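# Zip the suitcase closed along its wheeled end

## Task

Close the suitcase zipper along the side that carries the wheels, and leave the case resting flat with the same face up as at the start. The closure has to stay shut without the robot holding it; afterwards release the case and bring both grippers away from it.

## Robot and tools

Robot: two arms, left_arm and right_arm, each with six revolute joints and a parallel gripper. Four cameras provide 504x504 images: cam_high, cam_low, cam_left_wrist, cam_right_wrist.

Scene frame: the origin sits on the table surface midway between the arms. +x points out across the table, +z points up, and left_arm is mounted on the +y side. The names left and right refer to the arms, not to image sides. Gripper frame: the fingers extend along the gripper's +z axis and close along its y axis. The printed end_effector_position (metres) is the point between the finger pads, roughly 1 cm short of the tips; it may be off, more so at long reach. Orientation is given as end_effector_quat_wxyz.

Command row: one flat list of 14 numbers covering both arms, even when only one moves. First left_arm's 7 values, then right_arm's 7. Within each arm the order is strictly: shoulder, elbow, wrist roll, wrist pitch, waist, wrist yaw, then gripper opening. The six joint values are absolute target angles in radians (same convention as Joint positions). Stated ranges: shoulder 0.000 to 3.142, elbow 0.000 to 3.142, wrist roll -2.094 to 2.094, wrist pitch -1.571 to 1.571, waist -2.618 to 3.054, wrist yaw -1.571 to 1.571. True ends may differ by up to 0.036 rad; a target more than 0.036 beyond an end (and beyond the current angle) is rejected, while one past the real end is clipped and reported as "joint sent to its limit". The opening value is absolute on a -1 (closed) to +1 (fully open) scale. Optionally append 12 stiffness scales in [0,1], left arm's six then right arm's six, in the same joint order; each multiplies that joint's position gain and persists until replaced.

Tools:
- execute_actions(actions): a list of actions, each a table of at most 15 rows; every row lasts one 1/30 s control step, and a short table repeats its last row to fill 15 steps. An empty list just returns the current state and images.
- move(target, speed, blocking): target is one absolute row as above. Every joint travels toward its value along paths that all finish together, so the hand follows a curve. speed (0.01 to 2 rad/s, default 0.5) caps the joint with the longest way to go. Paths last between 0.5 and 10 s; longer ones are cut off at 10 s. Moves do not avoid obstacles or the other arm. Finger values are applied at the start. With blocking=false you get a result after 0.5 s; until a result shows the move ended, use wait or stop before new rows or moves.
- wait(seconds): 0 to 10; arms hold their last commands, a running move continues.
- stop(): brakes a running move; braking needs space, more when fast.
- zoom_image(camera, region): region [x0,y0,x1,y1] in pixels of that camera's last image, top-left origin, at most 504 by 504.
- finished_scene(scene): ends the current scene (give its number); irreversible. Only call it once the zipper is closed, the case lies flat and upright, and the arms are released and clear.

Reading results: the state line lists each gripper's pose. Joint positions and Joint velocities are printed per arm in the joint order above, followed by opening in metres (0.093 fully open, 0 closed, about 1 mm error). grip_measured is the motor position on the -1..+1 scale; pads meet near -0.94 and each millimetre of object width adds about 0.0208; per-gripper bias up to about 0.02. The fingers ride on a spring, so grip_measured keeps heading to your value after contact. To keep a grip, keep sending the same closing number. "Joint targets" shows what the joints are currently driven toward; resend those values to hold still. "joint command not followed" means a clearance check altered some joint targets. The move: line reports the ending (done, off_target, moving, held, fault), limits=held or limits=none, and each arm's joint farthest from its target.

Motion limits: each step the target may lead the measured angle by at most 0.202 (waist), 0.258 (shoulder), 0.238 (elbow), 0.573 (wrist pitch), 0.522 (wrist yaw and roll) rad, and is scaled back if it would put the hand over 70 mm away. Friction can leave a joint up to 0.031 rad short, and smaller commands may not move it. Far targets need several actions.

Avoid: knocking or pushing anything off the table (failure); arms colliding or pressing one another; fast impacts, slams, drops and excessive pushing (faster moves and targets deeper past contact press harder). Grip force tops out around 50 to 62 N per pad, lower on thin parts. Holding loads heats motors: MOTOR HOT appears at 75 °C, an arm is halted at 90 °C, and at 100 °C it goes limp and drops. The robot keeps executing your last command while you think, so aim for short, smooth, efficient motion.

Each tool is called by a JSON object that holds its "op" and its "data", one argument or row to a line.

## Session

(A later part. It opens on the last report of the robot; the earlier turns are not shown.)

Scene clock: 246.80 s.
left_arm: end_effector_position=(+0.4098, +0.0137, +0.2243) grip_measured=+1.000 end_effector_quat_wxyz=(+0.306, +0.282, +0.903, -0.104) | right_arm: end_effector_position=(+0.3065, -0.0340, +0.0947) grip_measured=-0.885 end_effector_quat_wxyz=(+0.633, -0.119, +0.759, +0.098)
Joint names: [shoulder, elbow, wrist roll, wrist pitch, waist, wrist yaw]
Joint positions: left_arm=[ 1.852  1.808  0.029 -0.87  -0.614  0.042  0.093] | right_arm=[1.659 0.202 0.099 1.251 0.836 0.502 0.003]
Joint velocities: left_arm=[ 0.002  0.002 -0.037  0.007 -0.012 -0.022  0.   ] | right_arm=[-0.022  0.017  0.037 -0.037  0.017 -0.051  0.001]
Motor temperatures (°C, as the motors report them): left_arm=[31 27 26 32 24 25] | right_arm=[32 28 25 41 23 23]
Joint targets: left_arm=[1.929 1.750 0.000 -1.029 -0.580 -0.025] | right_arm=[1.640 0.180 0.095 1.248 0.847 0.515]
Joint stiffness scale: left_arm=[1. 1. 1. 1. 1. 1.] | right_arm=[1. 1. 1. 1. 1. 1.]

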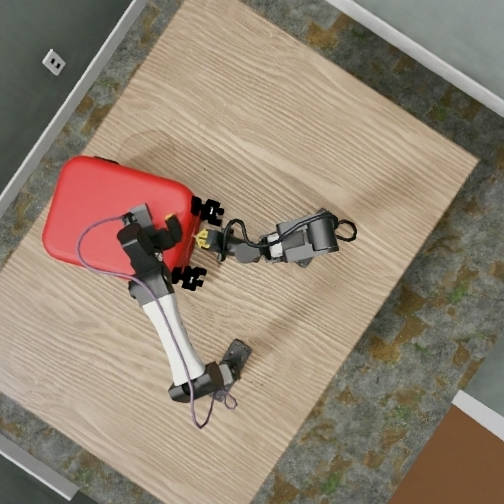

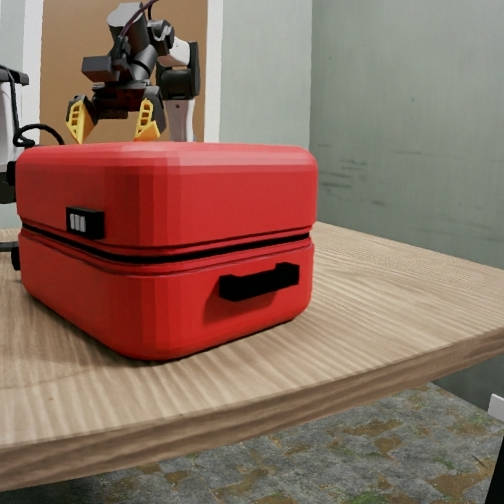

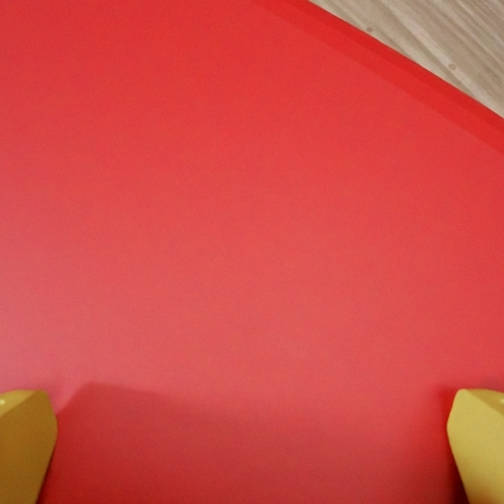

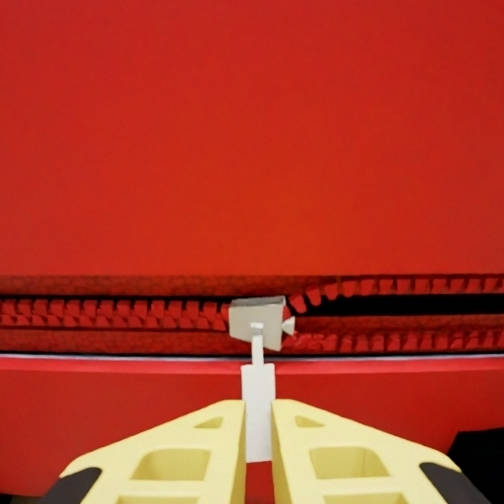

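{"op": "execute_actions", "data": {
  "actions": [
    [[1.93,1.75,0,-1.03,-0.58,-0.025,1,1.64,0.18,0.09,1.285,0.847,0.515,-0.86]],
    [[1.93,1.75,0,-1.03,-0.58,-0.025,1,1.64,0.178,0.085,1.31,0.847,0.515,-0.86]]
  ]
}}

Scene clock: 248.03 s.
left_arm: end_effector_position=(+0.4098, +0.0137, +0.2243) grip_measured=+1.000 end_effector_quat_wxyz=(+0.306, +0.282, +0.903, -0.104) | right_arm: end_effector_position=(+0.3055, -0.0351, +0.0974) grip_measured=-0.858 end_effector_quat_wxyz=(+0.639, -0.119, +0.754, +0.099)
Joint names: [shoulder, elbow, wrist roll, wrist pitch, waist, wrist yaw]
Joint positions: left_arm=[ 1.852  1.808  0.029 -0.87  -0.614  0.042  0.093] | right_arm=[1.659 0.193 0.09  1.277 0.836 0.502 0.004]
Joint velocities: left_arm=[-0.012  0.007 -0.037  0.022 -0.007 -0.037  0.   ] | right_arm=[ 0.007 -0.017  0.007 -0.095 -0.017  0.022  0.   ]
Motor temperatures (°C, as the motors report them): left_arm=[31 27 26 32 24 25] | right_arm=[32 28 25 41 23 23]
Joint targets: left_arm=[1.929 1.750 0.000 -1.029 -0.580 -0.025] | right_arm=[1.640 0.178 0.085 1.310 0.847 0.515]
Joint stiffness scale: left_arm=[1. 1. 1. 1. 1. 1.] | right_arm=[1. 1. 1. 1. 1. 1.]

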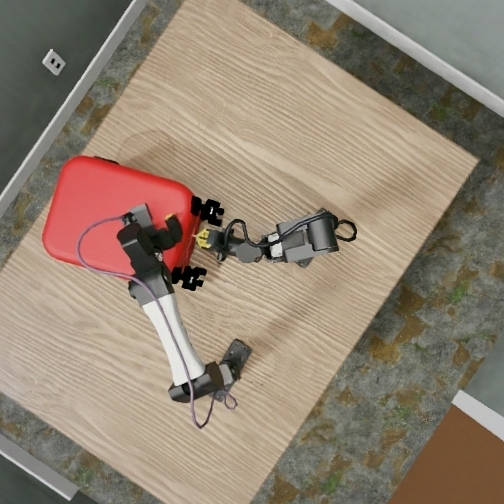

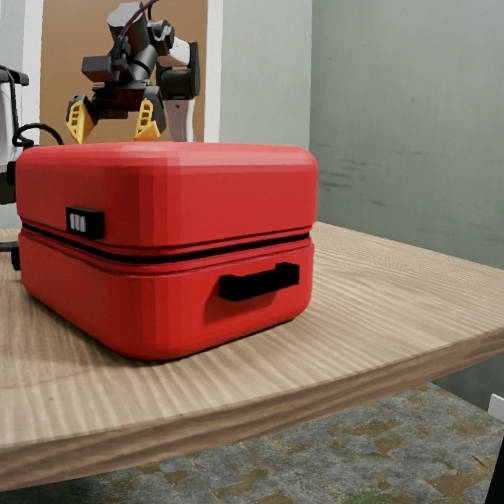

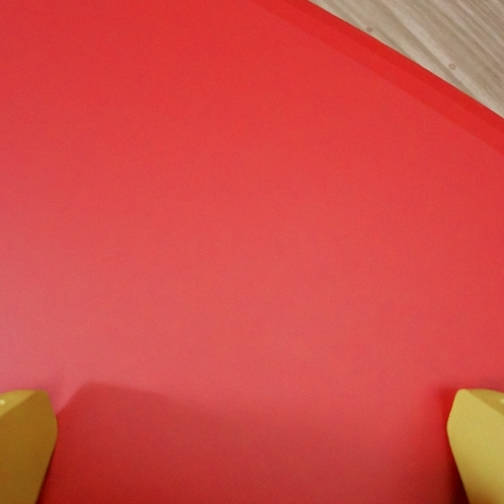

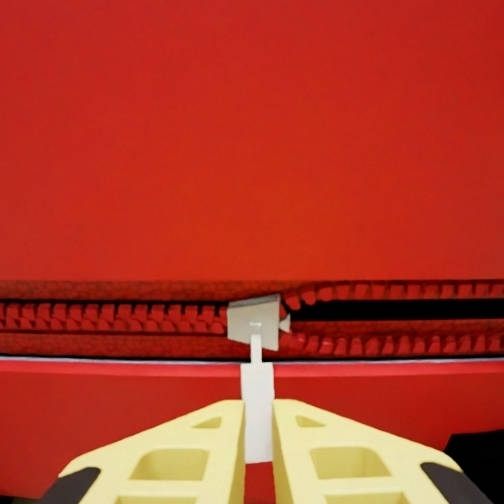

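{"op": "execute_actions", "data": {
  "actions": [
    [[1.93,1.75,0,-1.03,-0.58,-0.025,1,1.62,0.172,0.085,1.30,0.852,0.515,-0.87]],
    [[1.93,1.75,0,-1.03,-0.58,-0.025,1,1.602,0.162,0.085,1.295,0.856,0.515,-0.87]]
  ]
}}

Scene clock: 249.37 s.
left_arm: end_effector_position=(+0.4098, +0.0137, +0.2243) grip_measured=+1.000 end_effector_quat_wxyz=(+0.306, +0.282, +0.903, -0.104) | right_arm: end_effector_position=(+0.3011, -0.0363, +0.1039) grip_measured=-0.865 end_effector_quat_wxyz=(+0.644, -0.117, +0.749, +0.105)
Joint names: [shoulder, elbow, wrist roll, wrist pitch, waist, wrist yaw]
Joint positions: left_arm=[ 1.852  1.808  0.029 -0.87  -0.614  0.042  0.093] | right_arm=[1.622 0.176 0.09  1.275 0.845 0.507 0.004]
Joint velocities: left_arm=[ 0.007 -0.012 -0.051  0.037  0.012 -0.037  0.   ] | right_arm=[-0.007  0.007 -0.007  0.007  0.002  0.081  0.001]
Motor temperatures (°C, as the motors report them): left_arm=[31 27 26 32 24 25] | right_arm=[32 28 25 42 23 23]
Joint targets: left_arm=[1.929 1.750 0.000 -1.029 -0.580 -0.025] | right_arm=[1.602 0.162 0.085 1.295 0.856 0.515]
Joint stiffness scale: left_arm=[1. 1. 1. 1. 1. 1.] | right_arm=[1. 1. 1. 1. 1. 1.]

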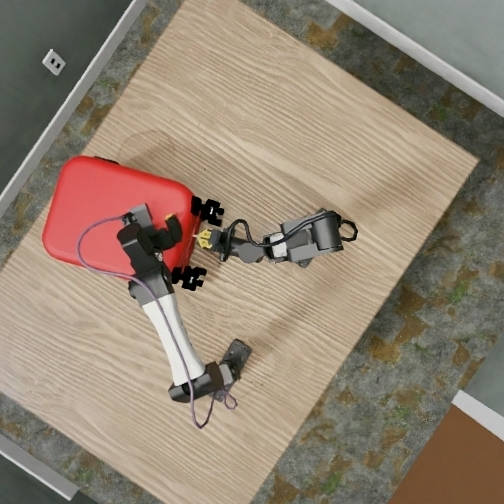

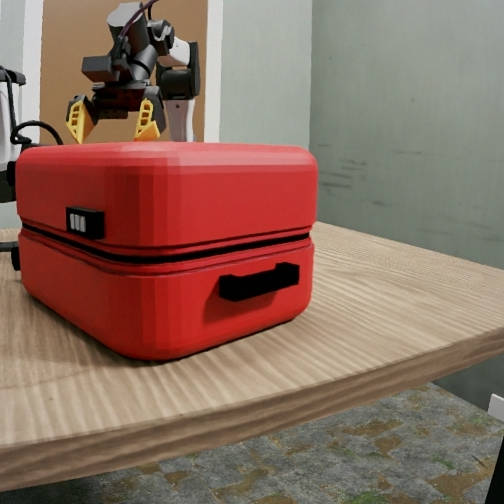

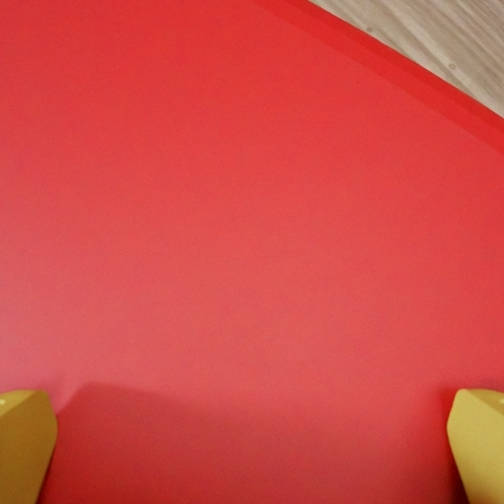

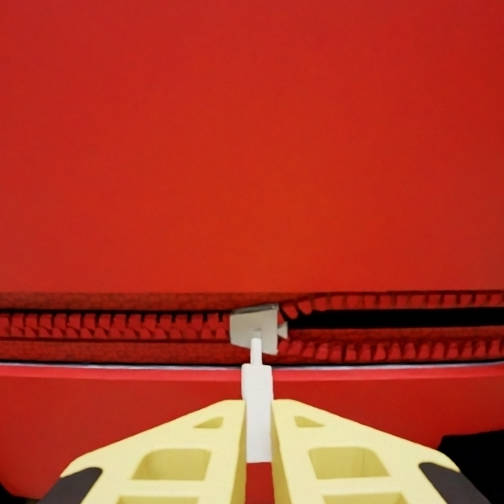

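{"op": "move", "data": {
  "target": [1.93,1.75,0,-1.03,-0.58,-0.025,1,1.698,0.135,-1.532,1.445,0.808,0.48,-0.93],
  "speed": 0.55
}}

{"op": "zoom_image", "data": {
  "camera": "cam_high",
  "region": [160, 180, 260, 280]
}}

Scene clock: 253.37 s.
left_arm: end_effector_position=(+0.4099, +0.0134, +0.2248) grip_measured=+1.000 end_effector_quat_wxyz=(+0.307, +0.282, +0.903, -0.103) | right_arm: end_effector_position=(+0.3039, -0.0424, +0.1133) grip_measured=-0.929 end_effector_quat_wxyz=(+0.549, -0.594, +0.434, -0.398)
Joint names: [shoulder, elbow, wrist roll, wrist pitch, waist, wrist yaw]
Joint positions: left_arm=[ 1.852  1.809  0.03  -0.87  -0.615  0.039  0.093] | right_arm=[ 1.682  0.153 -1.524  1.437  0.819  0.489  0.001]
Joint velocities: left_arm=[ 0.007  0.002 -0.037  0.037 -0.002  0.051  0.   ] | right_arm=[ 0.002 -0.022  0.022  0.066 -0.007 -0.007 -0.001]
Motor temperatures (°C, as the motors report them): left_arm=[31 27 26 32 24 25] | right_arm=[32 28 25 42 23 23]
Joint targets: left_arm=[1.929 1.751 0.000 -1.028 -0.581 -0.024] | right_arm=[1.698 0.135 -1.532 1.445 0.808 0.480]
Joint stiffness scale: left_arm=[1. 1. 1. 1. 1. 1.] | right_arm=[1. 1. 1. 1. 1. 1.]
move: off_target (left_arm); limits=none; left_arm: farthest joint: the wrist pitch, 0.160 radians from its target (0.160 radians at the start); right_arm: farthest joint: the elbow, 0.018 radians from its target (0.041 radians at the start)

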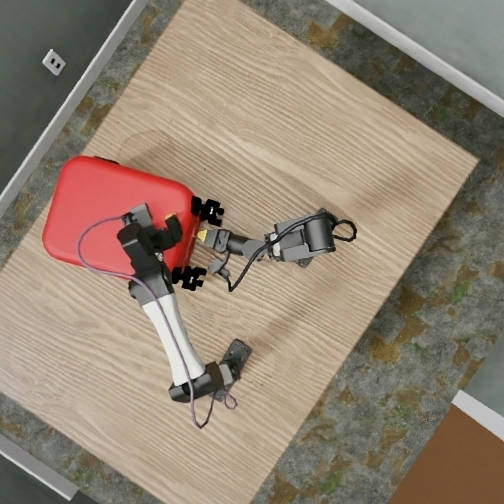

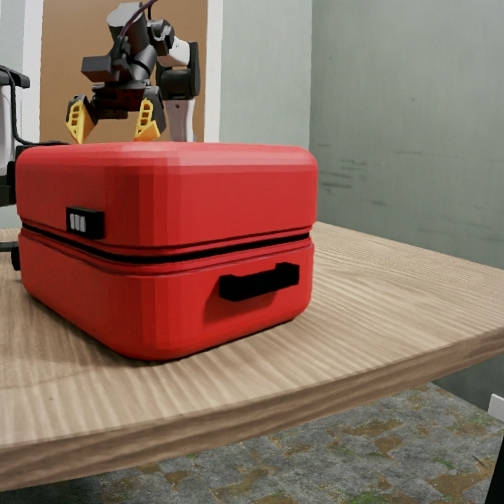

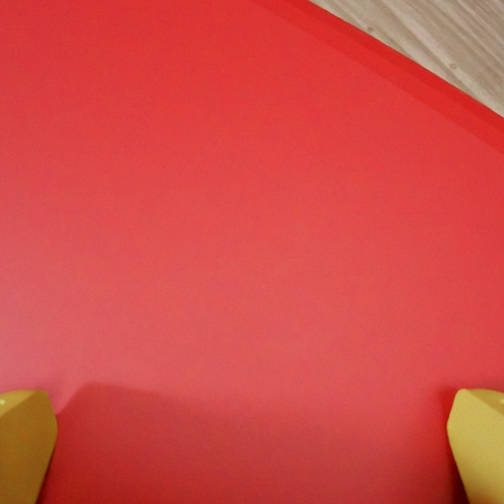

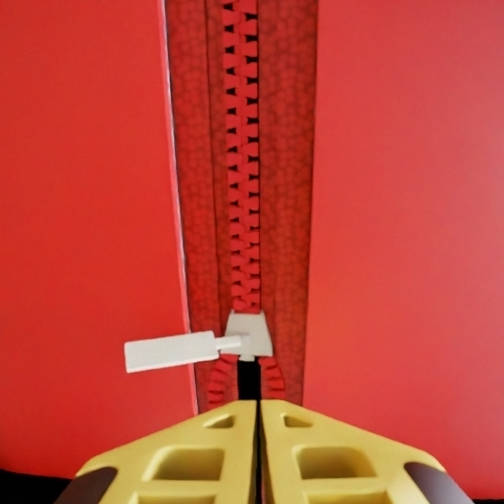

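Region (160, 180, 260, 280) of cam_high's 504x504 image, scaled by 5.040, with more detail than that image has.

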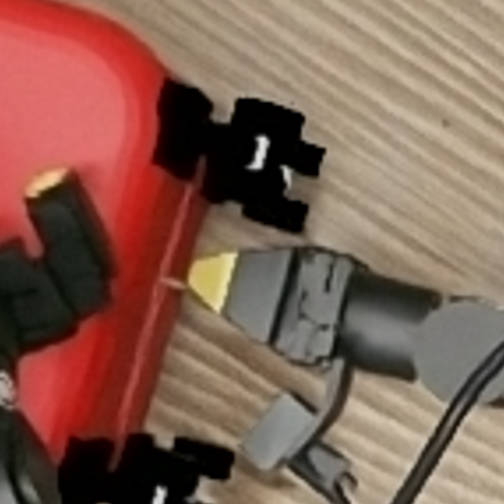

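{"op": "move", "data": {
  "target": [1.93,1.75,0,-1.03,-0.58,-0.025,1,1.746,0.218,0.108,1.32,0.855,0.53,-0.5],
  "speed": 1.0
}}

{"op": "execute_actions", "data": {
  "actions": [
    [[1.93,1.75,0,-1.03,-0.58,-0.025,1,1.749,0.231,0.10,1.31,0.828,0.505,-0.5]],
    [[1.93,1.75,0,-1.03,-0.58,-0.025,1,1.752,0.244,0.095,1.30,0.821,0.50,-0.55]],
    [[1.93,1.75,0,-1.03,-0.58,-0.025,1,1.756,0.256,0.095,1.29,0.812,0.496,-0.55]],
    [[1.93,1.75,0,-1.03,-0.58,-0.025,1,1.76,0.265,0.095,1.286,0.808,0.494,-0.6]]
  ]
}}

Scene clock: 256.83 s.
left_arm: end_effector_position=(+0.4098, +0.0135, +0.2246) grip_measured=+1.000 end_effector_quat_wxyz=(+0.307, +0.283, +0.903, -0.102) | right_arm: end_effector_position=(+0.3068, -0.0337, +0.0878) grip_measured=-0.501 end_effector_quat_wxyz=(+0.636, -0.114, +0.758, +0.096)
Joint names: [shoulder, elbow, wrist roll, wrist pitch, waist, wrist yaw]
Joint positions: left_arm=[ 1.852  1.808  0.03  -0.869 -0.616  0.037  0.093] | right_arm=[1.73  0.2   0.102 1.329 0.844 0.521 0.021]
Joint velocities: left_arm=[ 0.002  0.002  0.066  0.022  0.002 -0.022  0.   ] | right_arm=[-0.012  0.012 -0.037  0.007 -0.007 -0.022  0.002]
Motor temperatures (°C, as the motors report them): left_arm=[32 28 26 32 24 25] | right_arm=[31 28 25 42 23 23]
Joint targets: left_arm=[1.929 1.751 0.000 -1.028 -0.580 -0.024] | right_arm=[1.746 0.218 0.108 1.320 0.855 0.530]
Joint stiffness scale: left_arm=[1. 1. 1. 1. 1. 1.] | right_arm=[1. 1. 1. 1. 1. 1.]
move: off_target (left_arm); limits=none; left_arm: farthest joint: the wrist pitch, 0.161 radians from its target (0.160 radians at the start); right_arm: farthest joint: the elbow, 0.018 radians from its target (0.065 radians at the start)

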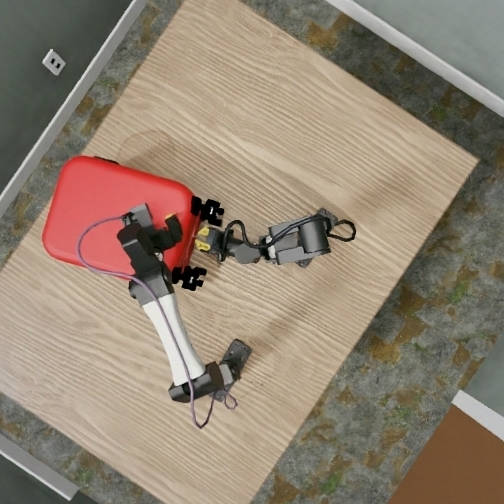

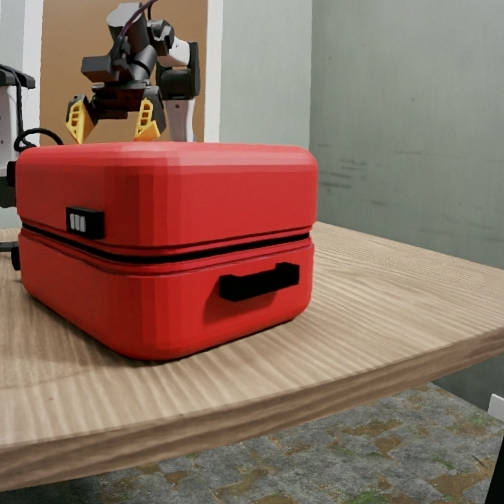

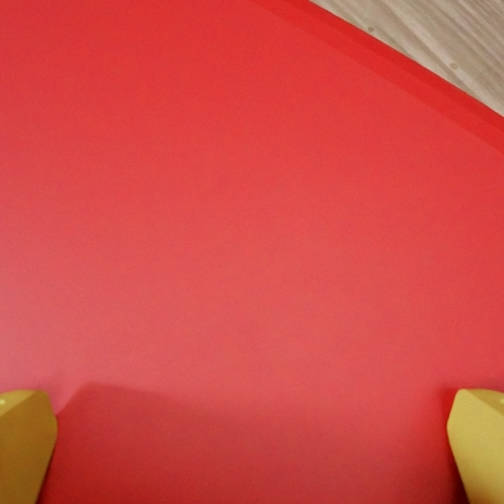

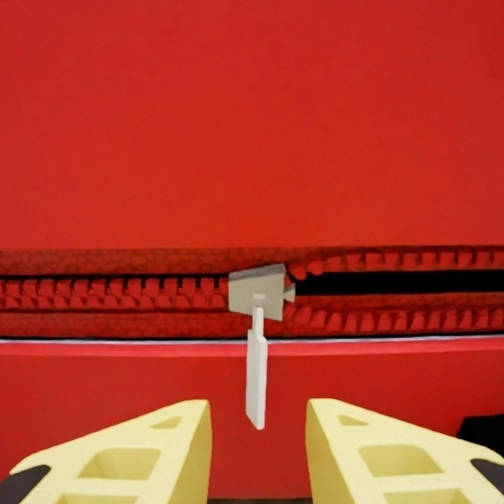

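Scene clock: 258.83 s.
left_arm: end_effector_position=(+0.4098, +0.0135, +0.2246) grip_measured=+1.000 end_effector_quat_wxyz=(+0.307, +0.283, +0.903, -0.102) | right_arm: end_effector_position=(+0.3175, -0.0301, +0.0904) grip_measured=-0.598 end_effector_quat_wxyz=(+0.636, -0.110, +0.757, +0.095)
Joint names: [shoulder, elbow, wrist roll, wrist pitch, waist, wrist yaw]
Joint positions: left_arm=[ 1.852  1.808  0.03  -0.869 -0.616  0.037  0.093] | right_arm=[1.739 0.242 0.1   1.3   0.822 0.505 0.016]
Joint velocities: left_arm=[ 0.012  0.002 -0.022 -0.007 -0.012 -0.037  0.   ] | right_arm=[ 0.012  0.027 -0.007 -0.037 -0.007 -0.007 -0.001]
Motor temperatures (°C, as the motors report them): left_arm=[32 27 26 32 24 25] | right_arm=[31 28 25 42 23 23]
Joint targets: left_arm=[1.929 1.751 0.000 -1.028 -0.580 -0.024] | right_arm=[1.760 0.265 0.095 1.286 0.808 0.494]
Joint stiffness scale: left_arm=[1. 1. 1. 1. 1. 1.] | right_arm=[1. 1. 1. 1. 1. 1.]

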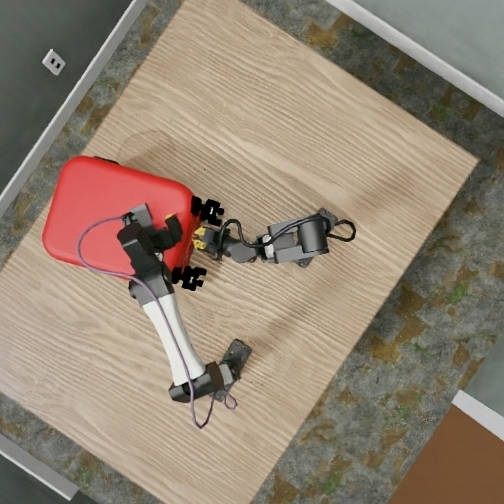

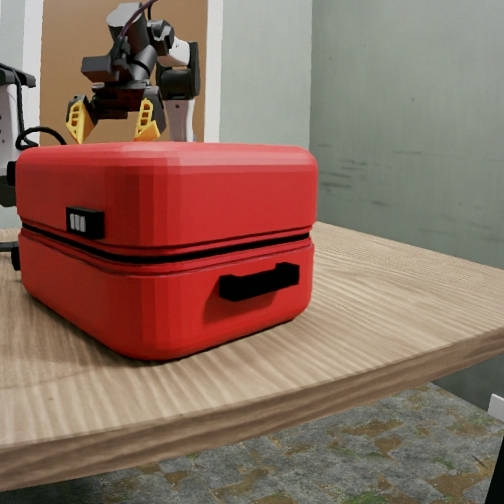

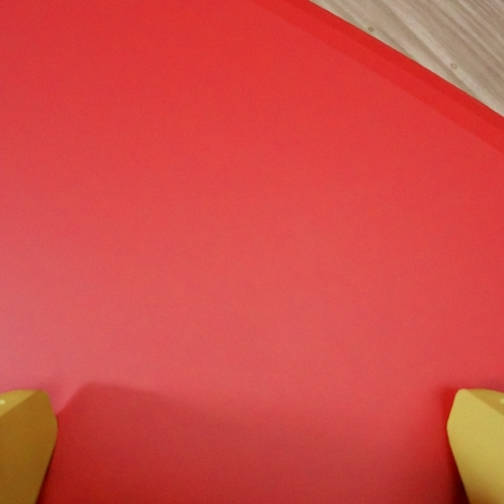

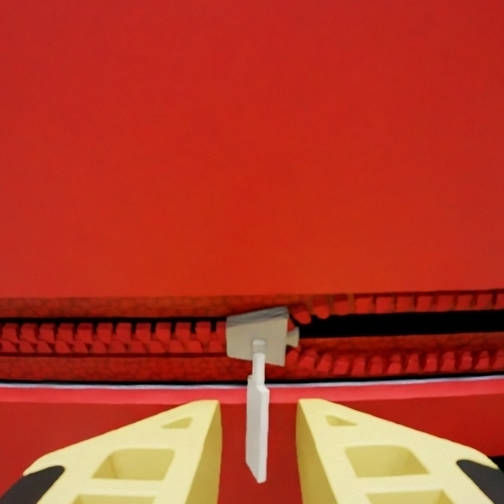

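{"op": "execute_actions", "data": {
  "actions": [
    [[1.93,1.75,0,-1.03,-0.58,-0.025,1,1.755,0.255,0.095,1.29,0.815,0.50,-0.8]],
    [[1.93,1.75,0,-1.03,-0.58,-0.025,1,1.755,0.255,0.095,1.29,0.815,0.50,-1]]
  ]
}}

{"op": "zoom_image", "data": {
  "camera": "cam_right_wrist",
  "region": [180, 300, 340, 504]
}}

Scene clock: 260.43 s.
left_arm: end_effector_position=(+0.4098, +0.0135, +0.2246) grip_measured=+1.000 end_effector_quat_wxyz=(+0.307, +0.283, +0.903, -0.102) | right_arm: end_effector_position=(+0.3174, -0.0300, +0.0903) grip_measured=-0.992 end_effector_quat_wxyz=(+0.636, -0.111, +0.758, +0.095)
Joint names: [shoulder, elbow, wrist roll, wrist pitch, waist, wrist yaw]
Joint positions: left_arm=[ 1.852  1.808  0.03  -0.869 -0.616  0.037  0.093] | right_arm=[1.739 0.242 0.1   1.299 0.822 0.505 0.   ]
Joint velocities: left_arm=[-0.012  0.002 -0.051  0.081 -0.002 -0.037  0.   ] | right_arm=[ 0.002  0.002 -0.022 -0.037 -0.007  0.007  0.   ]
Motor temperatures (°C, as the motors report them): left_arm=[31 27 26 32 24 25] | right_arm=[31 28 25 42 23 23]
Joint targets: left_arm=[1.929 1.751 0.000 -1.028 -0.580 -0.024] | right_arm=[1.755 0.255 0.095 1.290 0.815 0.500]
Joint stiffness scale: left_arm=[1. 1. 1. 1. 1. 1.] | right_arm=[1. 1. 1. 1. 1. 1.]

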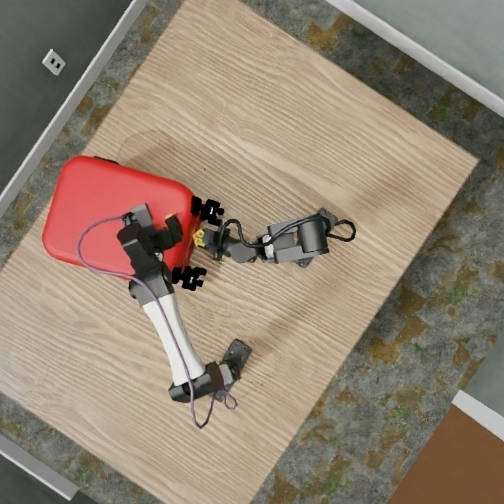

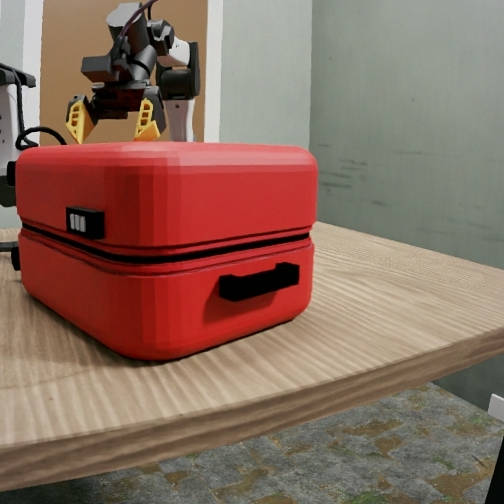

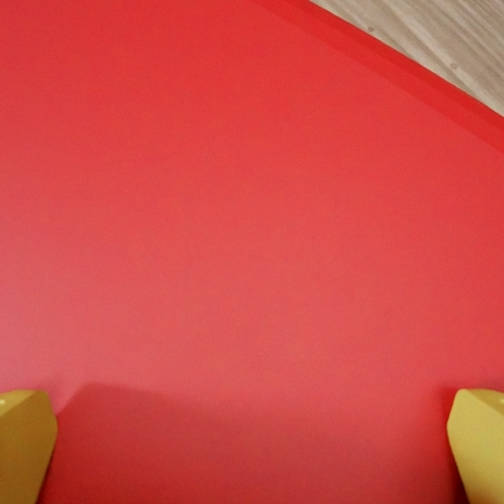

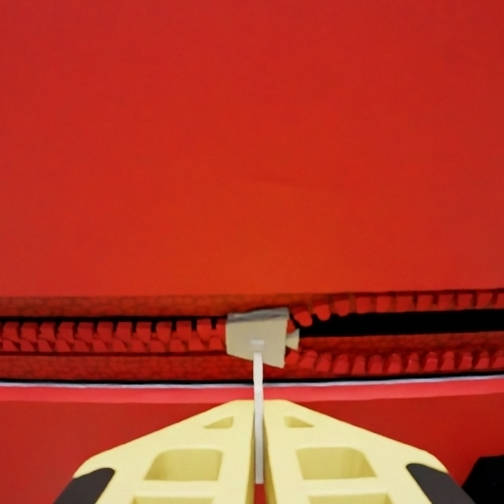

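Region (180, 300, 340, 504) of cam_right_wrist's 504x504 image, scaled by 2.471, with more detail than that image has; it fills the left 395 columns of this view, and the rest is white.

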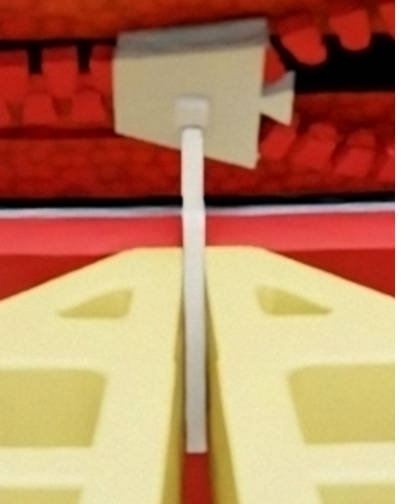

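{"op": "execute_actions", "data": {
  "actions": [
    [[1.93,1.75,0,-1.03,-0.58,-0.025,1,1.715,0.215,0.095,1.29,0.83,0.51,-0.95]],
    [[1.93,1.75,0,-1.03,-0.58,-0.025,1,1.69,0.20,0.095,1.28,0.84,0.515,-0.95]],
    [[1.93,1.75,0,-1.03,-0.58,-0.025,1,1.665,0.19,0.095,1.275,0.844,0.515,-0.95]],
    [[1.93,1.75,0,-1.03,-0.58,-0.025,1,1.64,0.18,0.095,1.275,0.847,0.515,-0.95]]
  ]
}}

{"op": "zoom_image", "data": {
  "camera": "cam_right_wrist",
  "region": [180, 280, 340, 504]
}}

Scene clock: 262.83 s.
left_arm: end_effector_position=(+0.4098, +0.0135, +0.2246) grip_measured=+1.000 end_effector_quat_wxyz=(+0.307, +0.283, +0.903, -0.102) | right_arm: end_effector_position=(+0.3069, -0.0338, +0.0964) grip_measured=-0.948 end_effector_quat_wxyz=(+0.636, -0.117, +0.756, +0.100)
Joint names: [shoulder, elbow, wrist roll, wrist pitch, waist, wrist yaw]
Joint positions: left_arm=[ 1.852  1.808  0.03  -0.869 -0.616  0.037  0.093] | right_arm=[1.662 0.202 0.098 1.264 0.836 0.503 0.   ]
Joint velocities: left_arm=[-0.017  0.002  0.022 -0.051 -0.012 -0.007  0.   ] | right_arm=[ 0.012  0.017  0.007  0.037 -0.002 -0.037  0.   ]
Motor temperatures (°C, as the motors report them): left_arm=[31 27 26 32 24 25] | right_arm=[31 28 25 42 23 23]
Joint targets: left_arm=[1.929 1.751 0.000 -1.028 -0.580 -0.024] | right_arm=[1.640 0.180 0.095 1.275 0.847 0.515]
Joint stiffness scale: left_arm=[1. 1. 1. 1. 1. 1.] | right_arm=[1. 1. 1. 1. 1. 1.]

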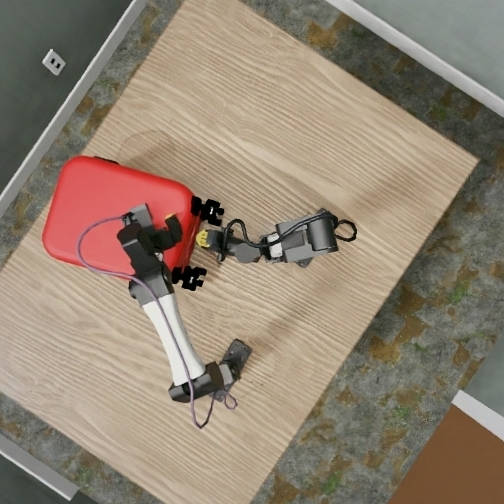

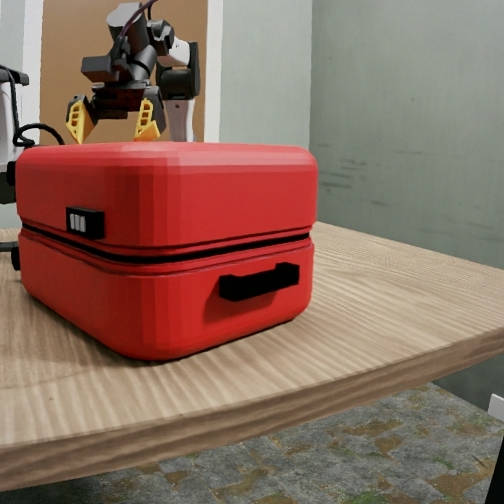

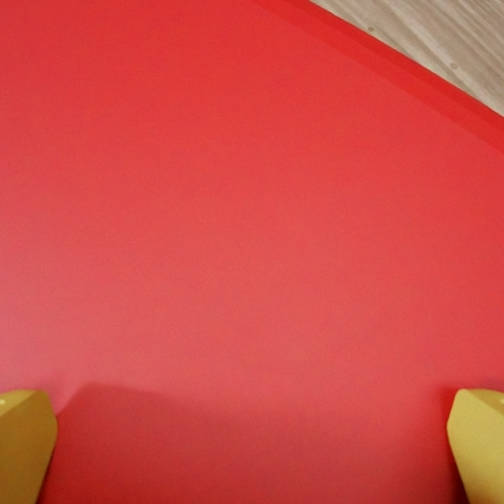

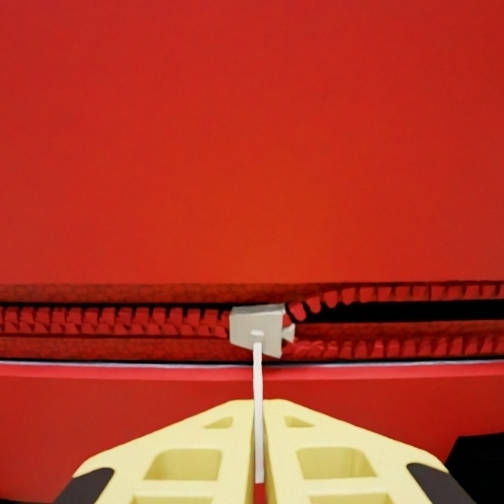

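Region (180, 280, 340, 504) of cam_right_wrist's 504x504 image, scaled by 2.250, with more detail than that image has; it fills the left 360 columns of this view, and the rest is white.

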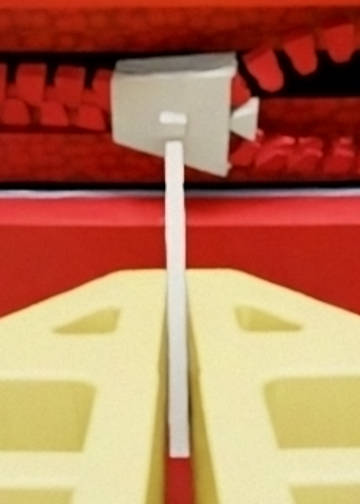

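{"op": "execute_actions", "data": {
  "actions": [
    [[1.93,1.75,0,-1.03,-0.58,-0.025,1,1.622,0.175,0.088,1.29,0.852,0.515,-0.94]],
    [[1.93,1.75,0,-1.03,-0.58,-0.025,1,1.604,0.168,0.085,1.295,0.854,0.515,-0.94]],
    [[1.93,1.75,0,-1.03,-0.58,-0.025,1,1.604,0.168,0.085,1.295,0.854,0.515,-1]]
  ]
}}

{"op": "zoom_image", "data": {
  "camera": "cam_right_wrist",
  "region": [180, 280, 340, 504]
}}

Scene clock: 264.53 s.
left_arm: end_effector_position=(+0.4098, +0.0135, +0.2246) grip_measured=+1.000 end_effector_quat_wxyz=(+0.307, +0.283, +0.903, -0.102) | right_arm: end_effector_position=(+0.3031, -0.0350, +0.1033) grip_measured=-0.992 end_effector_quat_wxyz=(+0.642, -0.118, +0.750, +0.104)
Joint names: [shoulder, elbow, wrist roll, wrist pitch, waist, wrist yaw]
Joint positions: left_arm=[ 1.852  1.808  0.03  -0.869 -0.616  0.037  0.093] | right_arm=[1.626 0.186 0.09  1.264 0.842 0.503 0.   ]
Joint velocities: left_arm=[ 0.017 -0.022  0.022 -0.007  0.002  0.051  0.   ] | right_arm=[-0.007  0.017  0.007  0.051 -0.017  0.007  0.   ]
Motor temperatures (°C, as the motors report them): left_arm=[31 27 26 32 24 25] | right_arm=[31 28 25 43 23 23]
Joint targets: left_arm=[1.929 1.751 0.000 -1.028 -0.580 -0.024] | right_arm=[1.604 0.168 0.085 1.295 0.854 0.515]
Joint stiffness scale: left_arm=[1. 1. 1. 1. 1. 1.] | right_arm=[1. 1. 1. 1. 1. 1.]

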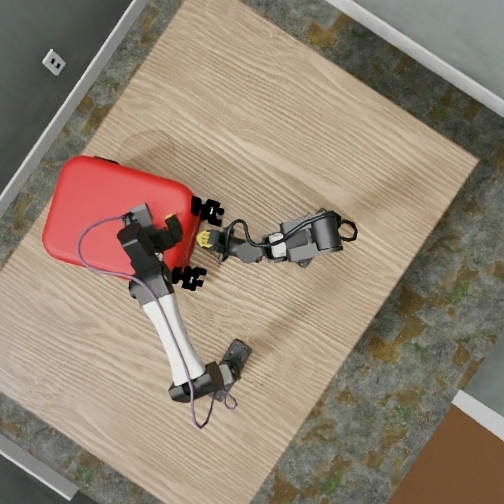

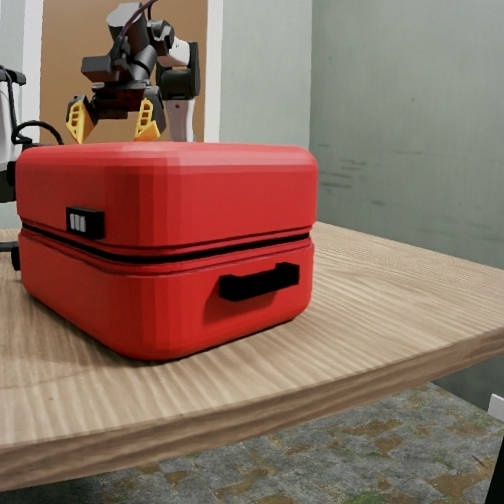

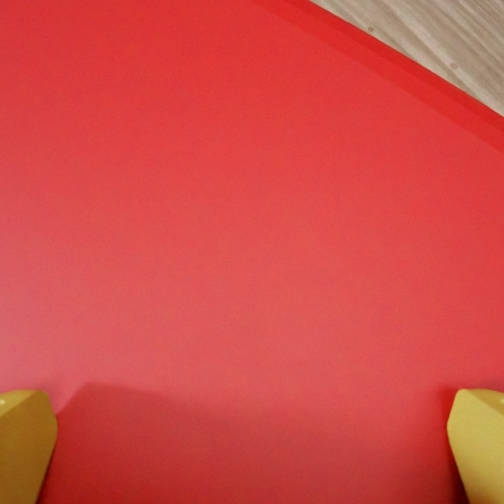

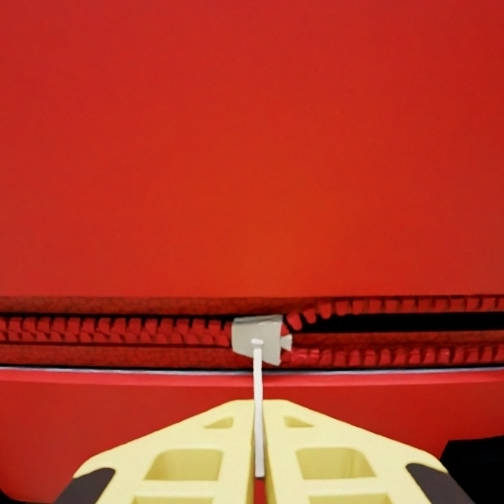

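Region (180, 280, 340, 504) of cam_right_wrist's 504x504 image, scaled by 2.250, with more detail than that image has; it fills the left 360 columns of this view, and the rest is white.

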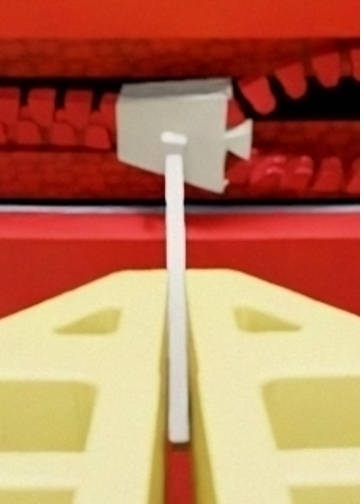

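{"op": "execute_actions", "data": {
  "actions": [
    [[1.93,1.75,0,-1.03,-0.58,-0.025,1,1.604,0.172,-0.17,1.28,0.827,0.505,-1]],
    [[1.93,1.75,0,-1.03,-0.58,-0.025,1,1.60,0.172,-0.44,1.28,0.821,0.505,-1]],
    [[1.93,1.75,0,-1.03,-0.58,-0.025,1,1.596,0.172,-0.70,1.28,0.816,0.505,-1]]
  ]
}}

Scene clock: 266.53 s.
left_arm: end_effector_position=(+0.4098, +0.0135, +0.2246) grip_measured=+1.000 end_effector_quat_wxyz=(+0.307, +0.283, +0.903, -0.102) | right_arm: end_effector_position=(+0.3065, -0.0400, +0.1060) grip_measured=-0.992 end_effector_quat_wxyz=(+0.636, -0.384, +0.652, -0.151)
Joint names: [shoulder, elbow, wrist roll, wrist pitch, waist, wrist yaw]
Joint positions: left_arm=[ 1.852  1.808  0.03  -0.869 -0.616  0.037  0.093] | right_arm=[ 1.617  0.186 -0.684  1.263  0.825  0.503  0.   ]
Joint velocities: left_arm=[0.007 0.002 0.051 0.022 0.002 0.051 0.   ] | right_arm=[ 0.002  0.007 -0.11  -0.051 -0.007  0.007  0.   ]
Motor temperatures (°C, as the motors report them): left_arm=[31 27 26 32 25 25] | right_arm=[32 28 25 43 23 23]
Joint targets: left_arm=[1.929 1.751 0.000 -1.028 -0.580 -0.024] | right_arm=[1.596 0.172 -0.700 1.280 0.816 0.505]
Joint stiffness scale: left_arm=[1. 1. 1. 1. 1. 1.] | right_arm=[1. 1. 1. 1. 1. 1.]

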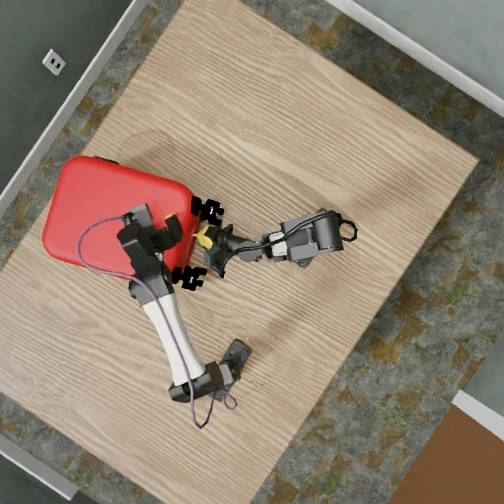

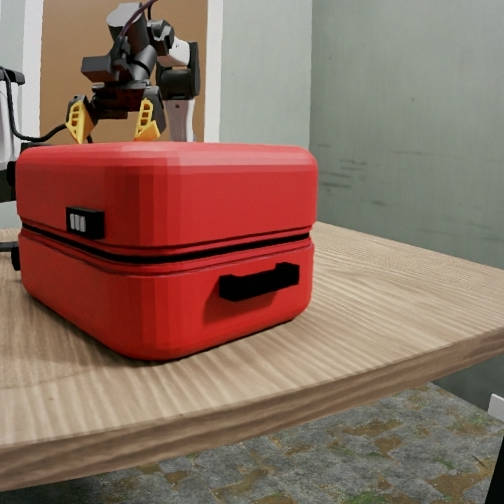

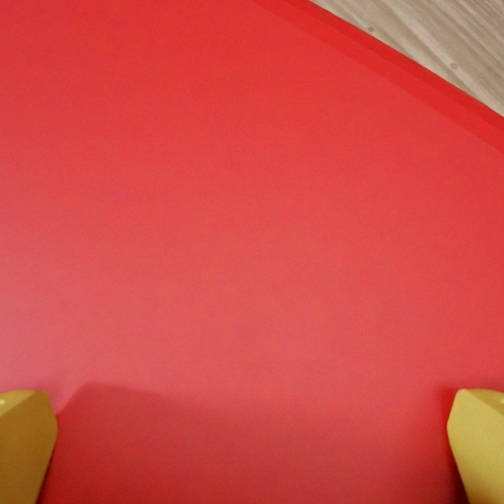

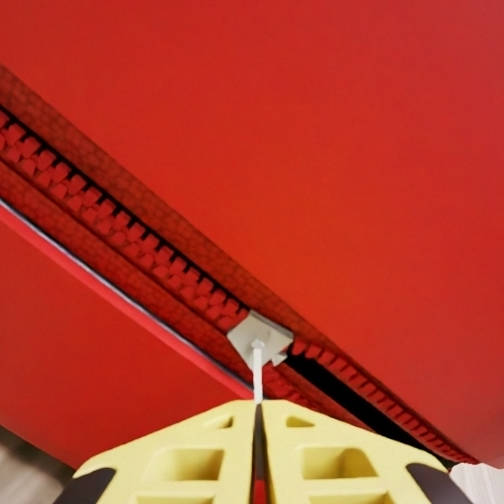

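Rolling works. Continue.

{"op": "execute_actions", "data": {
  "actions": [
    [[1.93,1.75,0,-1.03,-0.58,-0.025,1,1.59,0.17,-0.97,1.28,0.812,0.505,-1]],
    [[1.93,1.75,0,-1.03,-0.58,-0.025,1,1.583,0.168,-1.24,1.28,0.81,0.505,-1]],
    [[1.93,1.75,0,-1.03,-0.58,-0.025,1,1.576,0.166,-1.50,1.28,0.81,0.505,-1]]
  ]
}}

{"op": "zoom_image", "data": {
  "camera": "cam_high",
  "region": [160, 180, 260, 280]
}}

Scene clock: 268.20 s.
left_arm: end_effector_position=(+0.4098, +0.0135, +0.2246) grip_measured=+1.000 end_effector_quat_wxyz=(+0.307, +0.283, +0.903, -0.102) | right_arm: end_effector_position=(+0.3071, -0.0427, +0.1114) grip_measured=-0.992 end_effector_quat_wxyz=(-0.531, +0.601, -0.453, +0.389)
Joint names: [shoulder, elbow, wrist roll, wrist pitch, waist, wrist yaw]
Joint positions: left_arm=[ 1.852  1.808  0.03  -0.869 -0.616  0.037  0.093] | right_arm=[ 1.596  0.182 -1.483  1.262  0.818  0.505  0.   ]
Joint velocities: left_arm=[ 0.007 -0.002  0.007  0.051  0.022 -0.022  0.   ] | right_arm=[-0.012  0.007 -0.066 -0.051  0.002  0.022  0.   ]
Motor temperatures (°C, as the motors report them): left_arm=[31 27 26 32 25 25] | right_arm=[32 28 25 43 23 23]
Joint targets: left_arm=[1.929 1.751 0.000 -1.028 -0.580 -0.024] | right_arm=[1.576 0.166 -1.500 1.280 0.810 0.505]
Joint stiffness scale: left_arm=[1. 1. 1. 1. 1. 1.] | right_arm=[1. 1. 1. 1. 1. 1.]

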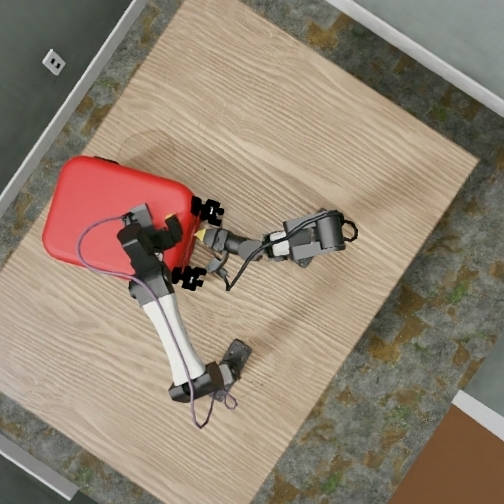

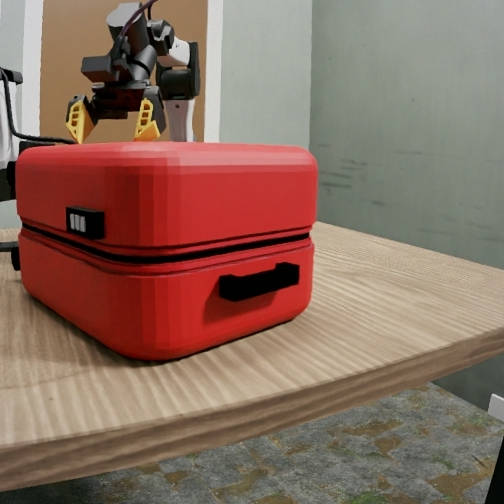

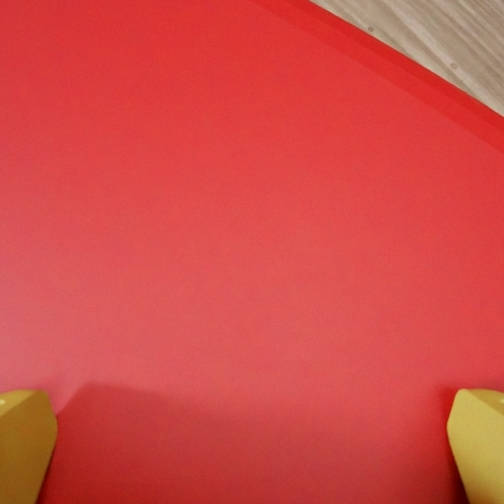

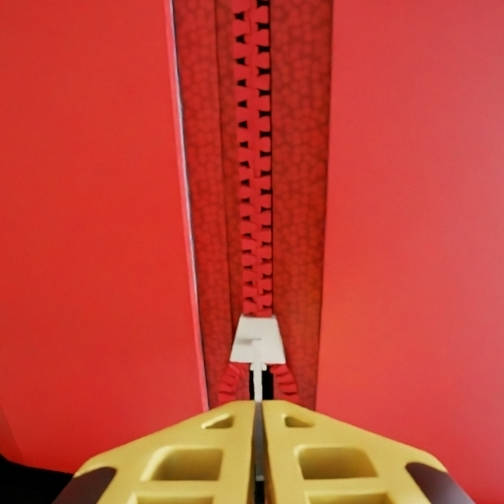

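Region (160, 180, 260, 280) of cam_high's 504x504 image, scaled by 5.040, with more detail than that image has.

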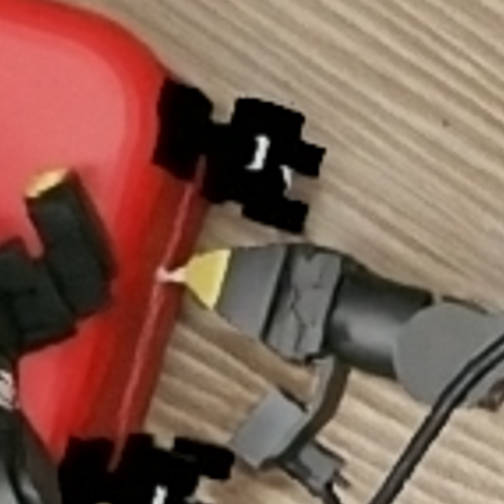

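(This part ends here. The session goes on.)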